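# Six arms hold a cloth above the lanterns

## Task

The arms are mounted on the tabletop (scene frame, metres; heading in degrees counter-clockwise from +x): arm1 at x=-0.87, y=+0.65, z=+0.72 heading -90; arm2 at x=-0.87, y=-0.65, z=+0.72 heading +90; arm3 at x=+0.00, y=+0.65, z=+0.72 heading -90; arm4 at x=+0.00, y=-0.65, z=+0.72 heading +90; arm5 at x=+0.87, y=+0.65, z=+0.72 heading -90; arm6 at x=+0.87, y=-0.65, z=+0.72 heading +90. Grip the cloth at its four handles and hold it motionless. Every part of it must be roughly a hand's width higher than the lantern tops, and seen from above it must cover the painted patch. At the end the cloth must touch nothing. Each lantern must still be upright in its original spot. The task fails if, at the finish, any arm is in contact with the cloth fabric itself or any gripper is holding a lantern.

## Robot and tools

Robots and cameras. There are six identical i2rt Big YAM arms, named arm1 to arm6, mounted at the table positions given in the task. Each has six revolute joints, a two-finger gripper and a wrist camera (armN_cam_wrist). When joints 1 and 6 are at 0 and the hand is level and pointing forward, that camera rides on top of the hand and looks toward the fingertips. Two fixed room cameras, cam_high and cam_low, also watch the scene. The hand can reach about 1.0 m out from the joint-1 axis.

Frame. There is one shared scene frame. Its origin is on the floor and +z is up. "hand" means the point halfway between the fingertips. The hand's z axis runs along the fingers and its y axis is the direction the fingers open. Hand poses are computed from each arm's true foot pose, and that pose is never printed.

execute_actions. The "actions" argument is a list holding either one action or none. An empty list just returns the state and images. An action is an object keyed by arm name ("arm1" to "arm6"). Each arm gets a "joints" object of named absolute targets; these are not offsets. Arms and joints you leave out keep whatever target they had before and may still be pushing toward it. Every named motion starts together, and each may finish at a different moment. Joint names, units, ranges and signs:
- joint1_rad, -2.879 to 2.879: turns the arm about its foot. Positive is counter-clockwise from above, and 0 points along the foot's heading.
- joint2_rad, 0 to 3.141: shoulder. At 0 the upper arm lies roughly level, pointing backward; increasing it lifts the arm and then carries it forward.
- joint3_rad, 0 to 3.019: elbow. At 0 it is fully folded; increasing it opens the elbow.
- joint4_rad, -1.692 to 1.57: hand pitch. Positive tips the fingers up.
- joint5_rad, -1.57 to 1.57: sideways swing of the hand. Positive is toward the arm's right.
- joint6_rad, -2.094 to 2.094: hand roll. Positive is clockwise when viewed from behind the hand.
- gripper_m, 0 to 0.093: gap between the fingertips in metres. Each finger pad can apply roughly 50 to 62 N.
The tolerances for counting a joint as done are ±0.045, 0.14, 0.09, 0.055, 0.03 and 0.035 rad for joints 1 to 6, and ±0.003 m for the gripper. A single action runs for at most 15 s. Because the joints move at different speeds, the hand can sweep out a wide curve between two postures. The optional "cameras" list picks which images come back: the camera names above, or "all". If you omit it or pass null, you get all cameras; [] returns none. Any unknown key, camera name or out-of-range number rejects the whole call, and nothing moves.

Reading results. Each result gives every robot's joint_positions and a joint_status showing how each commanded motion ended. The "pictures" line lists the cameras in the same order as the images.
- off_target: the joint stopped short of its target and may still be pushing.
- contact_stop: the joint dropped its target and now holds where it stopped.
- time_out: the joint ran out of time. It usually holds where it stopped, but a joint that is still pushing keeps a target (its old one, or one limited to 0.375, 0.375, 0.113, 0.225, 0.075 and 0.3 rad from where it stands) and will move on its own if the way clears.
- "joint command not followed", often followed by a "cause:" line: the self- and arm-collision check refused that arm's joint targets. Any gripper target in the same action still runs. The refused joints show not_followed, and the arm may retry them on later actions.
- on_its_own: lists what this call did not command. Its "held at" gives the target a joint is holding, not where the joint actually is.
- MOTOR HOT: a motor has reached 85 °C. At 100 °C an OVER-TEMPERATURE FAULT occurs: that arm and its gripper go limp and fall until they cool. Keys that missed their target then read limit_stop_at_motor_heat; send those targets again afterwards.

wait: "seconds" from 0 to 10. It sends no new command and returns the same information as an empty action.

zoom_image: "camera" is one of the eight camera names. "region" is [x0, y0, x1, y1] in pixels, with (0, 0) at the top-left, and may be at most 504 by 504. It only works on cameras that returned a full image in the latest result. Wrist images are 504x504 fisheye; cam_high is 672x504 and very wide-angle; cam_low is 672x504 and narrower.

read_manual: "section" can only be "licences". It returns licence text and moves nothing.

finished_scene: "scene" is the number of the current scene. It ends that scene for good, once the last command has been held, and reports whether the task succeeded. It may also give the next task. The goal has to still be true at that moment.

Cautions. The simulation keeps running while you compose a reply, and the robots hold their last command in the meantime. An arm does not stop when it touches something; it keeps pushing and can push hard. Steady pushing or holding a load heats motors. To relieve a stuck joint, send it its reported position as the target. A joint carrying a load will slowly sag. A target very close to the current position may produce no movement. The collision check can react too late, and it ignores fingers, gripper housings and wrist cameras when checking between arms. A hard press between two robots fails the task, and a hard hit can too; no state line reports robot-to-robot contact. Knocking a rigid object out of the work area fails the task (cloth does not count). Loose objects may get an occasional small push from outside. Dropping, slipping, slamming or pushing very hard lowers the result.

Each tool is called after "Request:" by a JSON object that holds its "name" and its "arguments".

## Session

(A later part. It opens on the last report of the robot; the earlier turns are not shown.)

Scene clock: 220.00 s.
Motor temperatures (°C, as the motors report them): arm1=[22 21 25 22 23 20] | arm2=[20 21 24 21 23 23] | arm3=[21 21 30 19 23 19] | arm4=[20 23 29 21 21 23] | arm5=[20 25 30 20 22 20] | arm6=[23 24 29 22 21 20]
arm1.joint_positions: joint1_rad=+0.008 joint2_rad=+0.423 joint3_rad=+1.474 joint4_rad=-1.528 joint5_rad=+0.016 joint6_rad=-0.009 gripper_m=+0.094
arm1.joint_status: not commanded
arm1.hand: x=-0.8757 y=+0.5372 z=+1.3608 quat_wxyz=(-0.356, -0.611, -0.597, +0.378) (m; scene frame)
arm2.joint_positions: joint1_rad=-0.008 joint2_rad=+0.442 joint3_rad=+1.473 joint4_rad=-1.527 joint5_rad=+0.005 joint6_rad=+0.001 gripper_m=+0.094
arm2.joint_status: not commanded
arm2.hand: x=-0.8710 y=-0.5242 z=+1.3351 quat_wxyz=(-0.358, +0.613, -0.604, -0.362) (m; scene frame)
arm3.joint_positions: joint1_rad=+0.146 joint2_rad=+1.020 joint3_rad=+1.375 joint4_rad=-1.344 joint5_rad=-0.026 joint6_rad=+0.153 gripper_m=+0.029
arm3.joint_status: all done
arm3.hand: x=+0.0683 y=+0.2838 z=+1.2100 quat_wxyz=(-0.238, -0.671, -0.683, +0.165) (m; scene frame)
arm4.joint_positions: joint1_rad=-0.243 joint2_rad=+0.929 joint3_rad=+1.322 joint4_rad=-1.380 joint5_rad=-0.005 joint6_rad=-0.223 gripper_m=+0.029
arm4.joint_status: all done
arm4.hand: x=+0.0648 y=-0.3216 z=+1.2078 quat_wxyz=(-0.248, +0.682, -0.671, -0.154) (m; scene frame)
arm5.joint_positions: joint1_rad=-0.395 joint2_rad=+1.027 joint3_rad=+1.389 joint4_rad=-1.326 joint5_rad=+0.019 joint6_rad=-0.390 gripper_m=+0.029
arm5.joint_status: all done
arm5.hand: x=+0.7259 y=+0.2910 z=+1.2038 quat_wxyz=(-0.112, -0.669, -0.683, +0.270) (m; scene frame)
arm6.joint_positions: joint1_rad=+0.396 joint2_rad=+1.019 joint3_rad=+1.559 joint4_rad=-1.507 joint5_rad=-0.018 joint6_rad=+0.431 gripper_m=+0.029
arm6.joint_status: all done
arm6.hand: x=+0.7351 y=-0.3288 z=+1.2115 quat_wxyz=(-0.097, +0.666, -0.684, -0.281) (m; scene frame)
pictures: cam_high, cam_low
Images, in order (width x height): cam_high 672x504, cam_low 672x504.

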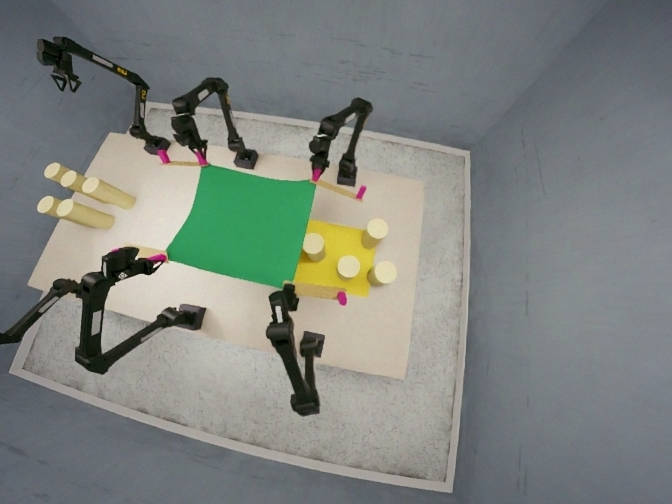

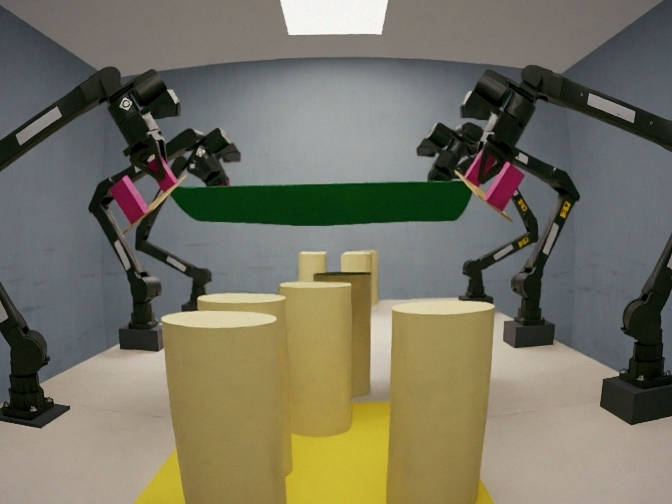

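Request:
{"name": "execute_actions", "arguments": {"actions": [{"arm3":{"joints":{"joint1_rad":0.605,"joint2_rad":1.2,"joint3_rad":1.52,"joint4_rad":-1.3,"joint6_rad":0.6}},"arm4":{"joints":{"joint1_rad":-0.72,"joint2_rad":1.14,"joint3_rad":1.475,"joint4_rad":-1.31,"joint6_rad":-0.68}},"arm5":{"joints":{"joint1_rad":0.155,"joint2_rad":0.985,"joint3_rad":1.367,"joint4_rad":-1.36,"joint6_rad":0.19}},"arm6":{"joints":{"joint1_rad":-0.21,"joint2_rad":0.97,"joint3_rad":1.535,"joint4_rad":-1.545,"joint6_rad":-0.21}}}], "cameras": ["cam_low"]}}

Request:
{"name": "execute_actions", "arguments": {"actions": [{"arm3":{"joints":{"joint1_rad":0.928,"joint2_rad":1.793,"joint3_rad":2.11,"joint4_rad":-1.49,"joint6_rad":0.93}},"arm4":{"joints":{"joint1_rad":-1.028,"joint2_rad":1.766,"joint3_rad":2.075,"joint4_rad":-1.485,"joint6_rad":-1.0}},"arm5":{"joints":{"joint1_rad":0.715,"joint2_rad":1.402,"joint3_rad":1.655,"joint4_rad":-1.43,"joint6_rad":0.78}},"arm6":{"joints":{"joint1_rad":-0.795,"joint2_rad":1.367,"joint3_rad":1.78,"joint4_rad":-1.585,"joint6_rad":-0.82}}}]}}

Scene clock: 247.03 s.
Motor temperatures (°C, as the motors report them): arm1=[22 21 25 22 23 20] | arm2=[20 21 24 21 23 23] | arm3=[21 21 30 19 23 19] | arm4=[20 22 29 21 21 23] | arm5=[20 24 30 20 22 20] | arm6=[23 22 27 22 21 20]
arm1.joint_positions: joint1_rad=+0.008 joint2_rad=+0.423 joint3_rad=+1.474 joint4_rad=-1.528 joint5_rad=+0.016 joint6_rad=-0.009 gripper_m=+0.094
arm1.joint_status: not commanded
arm1.hand: x=-0.8757 y=+0.5372 z=+1.3608 quat_wxyz=(-0.356, -0.611, -0.597, +0.378) (m; scene frame)
arm2.joint_positions: joint1_rad=-0.008 joint2_rad=+0.442 joint3_rad=+1.473 joint4_rad=-1.527 joint5_rad=+0.005 joint6_rad=+0.001 gripper_m=+0.094
arm2.joint_status: not commanded
arm2.hand: x=-0.8710 y=-0.5242 z=+1.3351 quat_wxyz=(-0.358, +0.613, -0.604, -0.362) (m; scene frame)
arm3.joint_positions: joint1_rad=+0.608 joint2_rad=+1.216 joint3_rad=+1.458 joint4_rad=-1.306 joint5_rad=-0.020 joint6_rad=+0.592 gripper_m=+0.029
arm3.joint_status: all done
arm3.hand: x=+0.2653 y=+0.2936 z=+1.1773 quat_wxyz=(-0.247, -0.671, -0.697, +0.042) (m; scene frame)
arm4.joint_positions: joint1_rad=-0.723 joint2_rad=+1.155 joint3_rad=+1.431 joint4_rad=-1.326 joint5_rad=-0.010 joint6_rad=-0.672 gripper_m=+0.029
arm4.joint_status: all done
arm4.hand: x=+0.2619 y=-0.3270 z=+1.1900 quat_wxyz=(-0.262, +0.677, -0.687, -0.028) (m; scene frame)
arm5.joint_positions: joint1_rad=+0.145 joint2_rad=+1.010 joint3_rad=+1.362 joint4_rad=-1.349 joint5_rad=+0.021 joint6_rad=+0.171 gripper_m=+0.029
arm5.joint_status: all done
arm5.hand: x=+0.9262 y=+0.2818 z=+1.1959 quat_wxyz=(-0.228, -0.680, -0.678, +0.163) (m; scene frame)
arm6.joint_positions: joint1_rad=-0.199 joint2_rad=+1.000 joint3_rad=+1.534 joint4_rad=-1.537 joint5_rad=-0.022 joint6_rad=-0.190 gripper_m=+0.029
arm6.joint_status: all done
arm6.hand: x=+0.9348 y=-0.3191 z=+1.2007 quat_wxyz=(-0.223, +0.679, -0.679, -0.166) (m; scene frame)
pictures: cam_low
Images, in order (width x height): cam_low 672x504.

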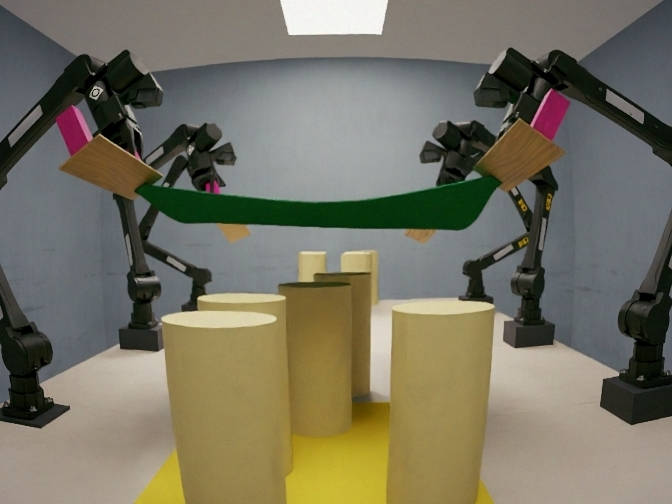

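Scene clock: 248.67 s.
Motor temperatures (°C, as the motors report them): arm1=[22 21 25 22 23 20] | arm2=[20 21 24 21 23 23] | arm3=[21 21 30 19 23 19] | arm4=[20 22 29 21 21 23] | arm5=[20 24 30 20 22 20] | arm6=[23 22 28 22 21 20]
arm1.joint_positions: joint1_rad=+0.008 joint2_rad=+0.423 joint3_rad=+1.474 joint4_rad=-1.528 joint5_rad=+0.016 joint6_rad=-0.009 gripper_m=+0.094
arm1.joint_status: not commanded
arm1.hand: x=-0.8757 y=+0.5372 z=+1.3608 quat_wxyz=(-0.356, -0.611, -0.597, +0.378) (m; scene frame)
arm2.joint_positions: joint1_rad=-0.008 joint2_rad=+0.442 joint3_rad=+1.473 joint4_rad=-1.527 joint5_rad=+0.005 joint6_rad=+0.001 gripper_m=+0.094
arm2.joint_status: not commanded
arm2.hand: x=-0.8710 y=-0.5242 z=+1.3351 quat_wxyz=(-0.358, +0.613, -0.604, -0.362) (m; scene frame)
arm3.joint_positions: joint1_rad=+0.926 joint2_rad=+1.812 joint3_rad=+2.050 joint4_rad=-1.466 joint5_rad=-0.019 joint6_rad=+0.920 gripper_m=+0.029
arm3.joint_status: all done
arm3.hand: x=+0.5156 y=+0.2814 z=+1.1291 quat_wxyz=(-0.166, -0.688, -0.706, -0.027) (m; scene frame)
arm4.joint_positions: joint1_rad=-1.026 joint2_rad=+1.782 joint3_rad=+2.022 joint4_rad=-1.460 joint5_rad=-0.013 joint6_rad=-0.988 gripper_m=+0.029
arm4.joint_status: all done
arm4.hand: x=+0.5166 y=-0.3105 z=+1.1453 quat_wxyz=(-0.179, +0.694, -0.697, +0.032) (m; scene frame)
arm5.joint_positions: joint1_rad=+0.709 joint2_rad=+1.425 joint3_rad=+1.594 joint4_rad=-1.422 joint5_rad=+0.030 joint6_rad=+0.764 gripper_m=+0.029
arm5.joint_status: all done
arm5.hand: x=+1.1908 y=+0.2844 z=+1.1329 quat_wxyz=(-0.159, -0.708, -0.688, +0.012) (m; scene frame)
arm6.joint_positions: joint1_rad=-0.784 joint2_rad=+1.403 joint3_rad=+1.715 joint4_rad=-1.583 joint5_rad=-0.032 joint6_rad=-0.803 gripper_m=+0.029
arm6.joint_status: all done
arm6.hand: x=+1.1938 y=-0.3175 z=+1.1235 quat_wxyz=(-0.146, +0.709, -0.690, -0.016) (m; scene frame)
pictures: arm1_cam_wrist, arm2_cam_wrist, arm3_cam_wrist, arm4_cam_wrist, arm5_cam_wrist, arm6_cam_wrist, cam_high, cam_low
Images, in order (width x height): arm1_cam_wrist 504x504, arm2_cam_wrist 504x504, arm3_cam_wrist 504x504, arm4_cam_wrist 504x504, arm5_cam_wrist 504x504, arm6_cam_wrist 504x504, cam_high 672x504, cam_low 672x504.

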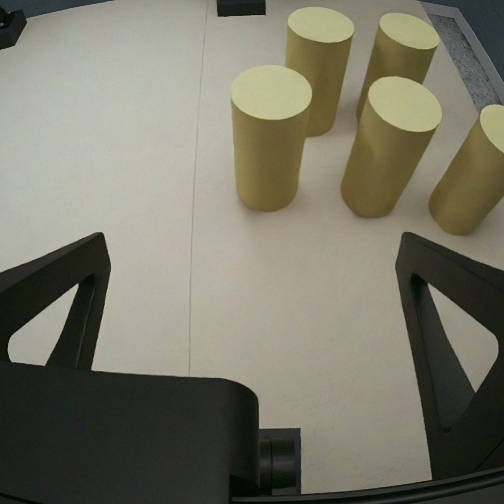

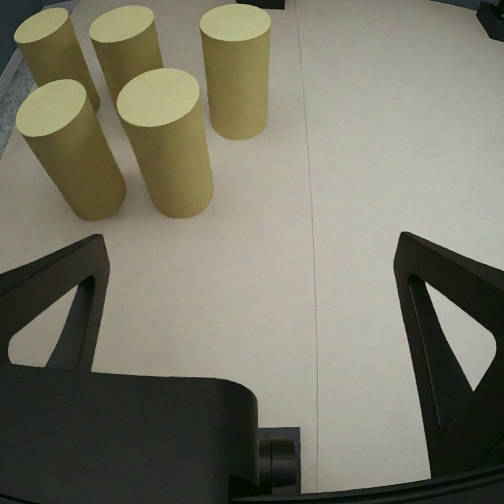

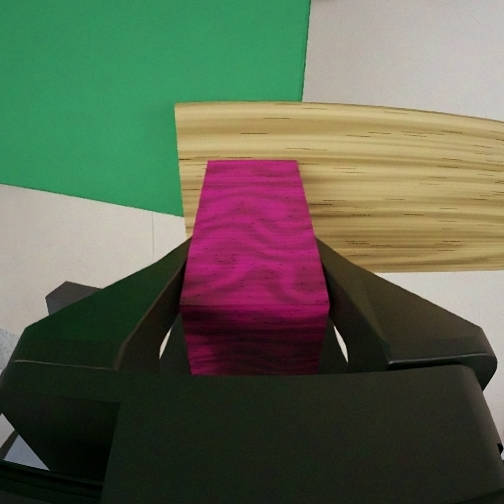

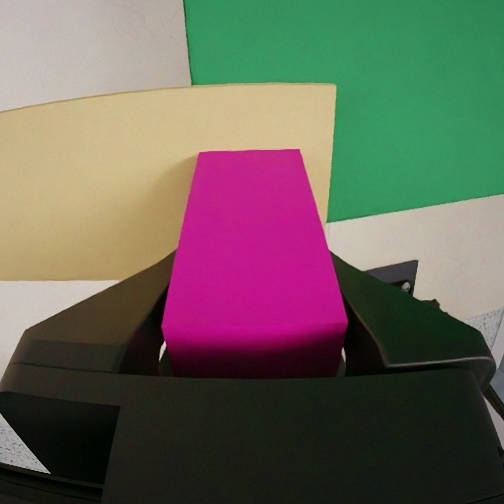

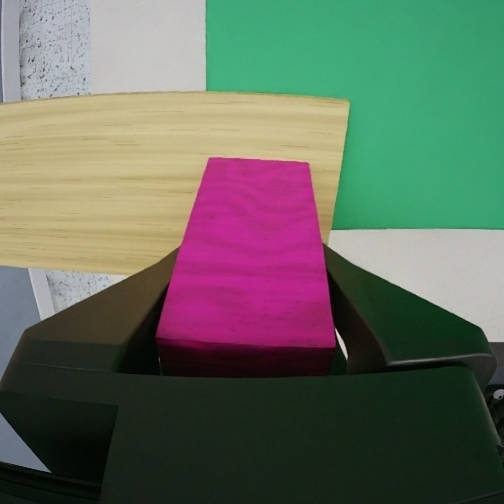

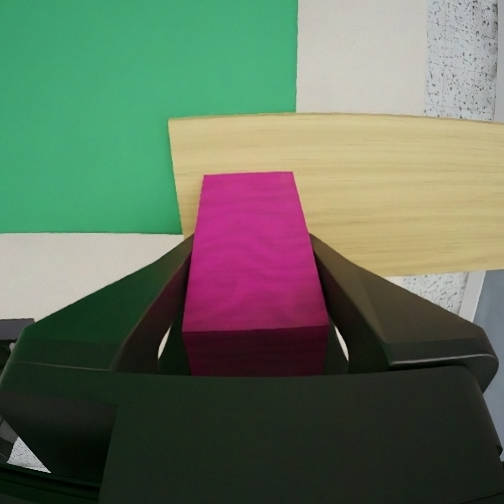

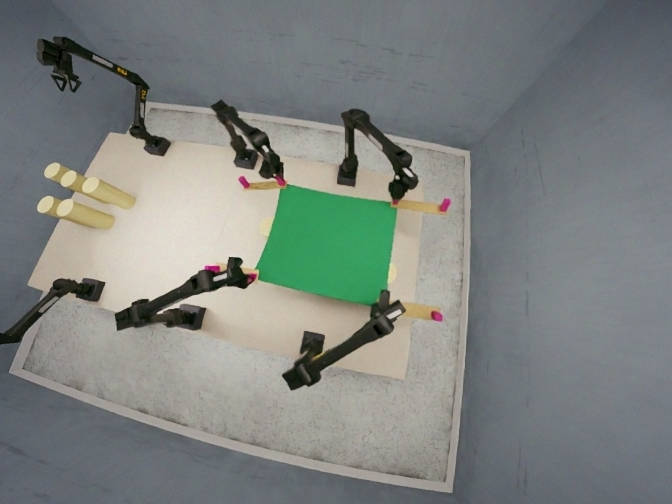

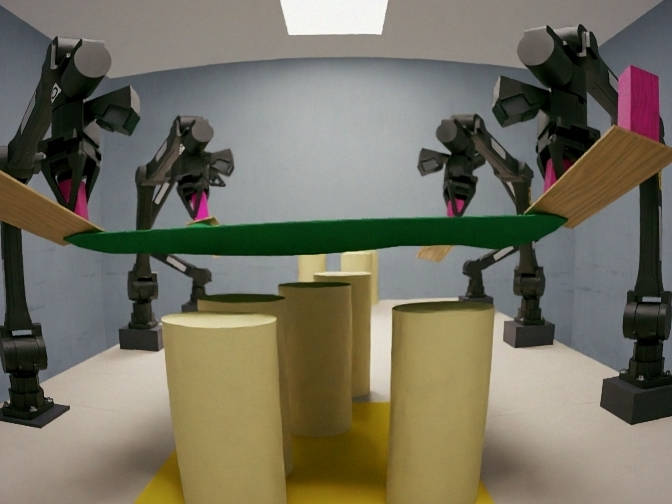

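Request:
{"name": "execute_actions", "arguments": {"actions": [{"arm3":{"joints":{"joint2_rad":1.75}},"arm4":{"joints":{"joint2_rad":1.742}},"arm5":{"joints":{"joint1_rad":0.74,"joint2_rad":1.375,"joint3_rad":1.685}},"arm6":{"joints":{"joint1_rad":-0.82,"joint2_rad":1.345,"joint3_rad":1.82}}}], "cameras": ["cam_high","cam_low"]}}

Scene clock: 256.17 s.
Motor temperatures (°C, as the motors report them): arm1=[22 21 25 22 23 20] | arm2=[20 21 24 21 23 23] | arm3=[21 22 32 19 23 19] | arm4=[20 23 31 21 21 23] | arm5=[20 24 32 20 22 20] | arm6=[23 23 29 22 21 20]
arm1.joint_positions: joint1_rad=+0.008 joint2_rad=+0.423 joint3_rad=+1.474 joint4_rad=-1.528 joint5_rad=+0.016 joint6_rad=-0.009 gripper_m=+0.094
arm1.joint_status: not commanded
arm1.hand: x=-0.8757 y=+0.5372 z=+1.3608 quat_wxyz=(-0.356, -0.611, -0.597, +0.378) (m; scene frame)
arm2.joint_positions: joint1_rad=-0.008 joint2_rad=+0.442 joint3_rad=+1.473 joint4_rad=-1.527 joint5_rad=+0.005 joint6_rad=+0.001 gripper_m=+0.094
arm2.joint_status: not commanded
arm2.hand: x=-0.8710 y=-0.5242 z=+1.3351 quat_wxyz=(-0.358, +0.613, -0.604, -0.362) (m; scene frame)
arm3.joint_positions: joint1_rad=+0.926 joint2_rad=+1.769 joint3_rad=+2.054 joint4_rad=-1.466 joint5_rad=-0.019 joint6_rad=+0.920 gripper_m=+0.029
arm3.joint_status: all done
arm3.hand: x=+0.5086 y=+0.2870 z=+1.1570 quat_wxyz=(-0.189, -0.685, -0.703, -0.030) (m; scene frame)
arm4.joint_positions: joint1_rad=-1.026 joint2_rad=+1.758 joint3_rad=+2.022 joint4_rad=-1.460 joint5_rad=-0.013 joint6_rad=-0.988 gripper_m=+0.029
arm4.joint_status: all done
arm4.hand: x=+0.5120 y=-0.3135 z=+1.1594 quat_wxyz=(-0.191, +0.693, -0.695, +0.035) (m; scene frame)
arm5.joint_positions: joint1_rad=+0.709 joint2_rad=+1.404 joint3_rad=+1.616 joint4_rad=-1.422 joint5_rad=+0.030 joint6_rad=+0.765 gripper_m=+0.029
arm5.joint_status: all done
arm5.hand: x=+1.1897 y=+0.2852 z=+1.1529 quat_wxyz=(-0.181, -0.706, -0.685, +0.012) (m; scene frame)
arm6.joint_positions: joint1_rad=-0.788 joint2_rad=+1.380 joint3_rad=+1.738 joint4_rad=-1.583 joint5_rad=-0.035 joint6_rad=-0.804 gripper_m=+0.029
arm6.joint_status: all done
arm6.hand: x=+1.1918 y=-0.3206 z=+1.1436 quat_wxyz=(-0.169, +0.706, -0.688, -0.017) (m; scene frame)
pictures: cam_high, cam_low
Images, in order (width x height): cam_high 672x504, cam_low 672x504.

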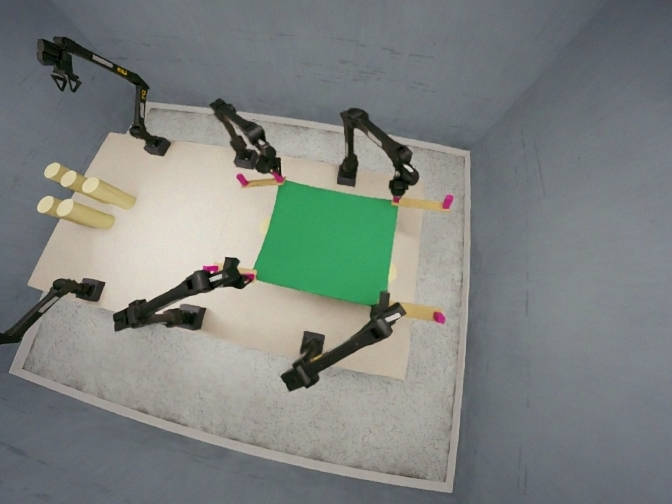

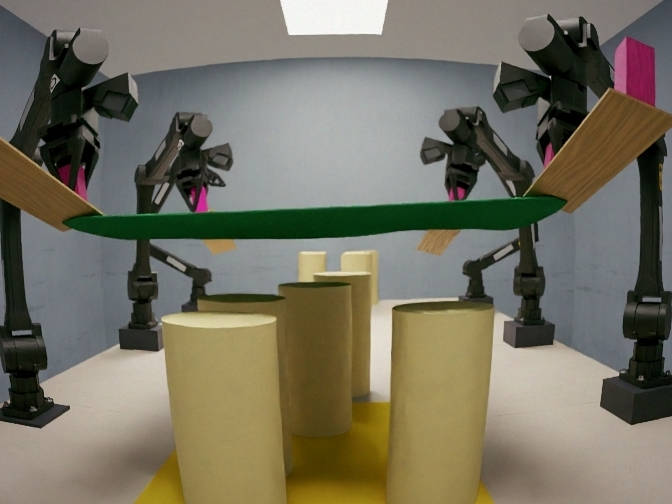

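Request:
{"name": "finished_scene", "arguments": {"scene": 1}}

The scene is finished: the task was done.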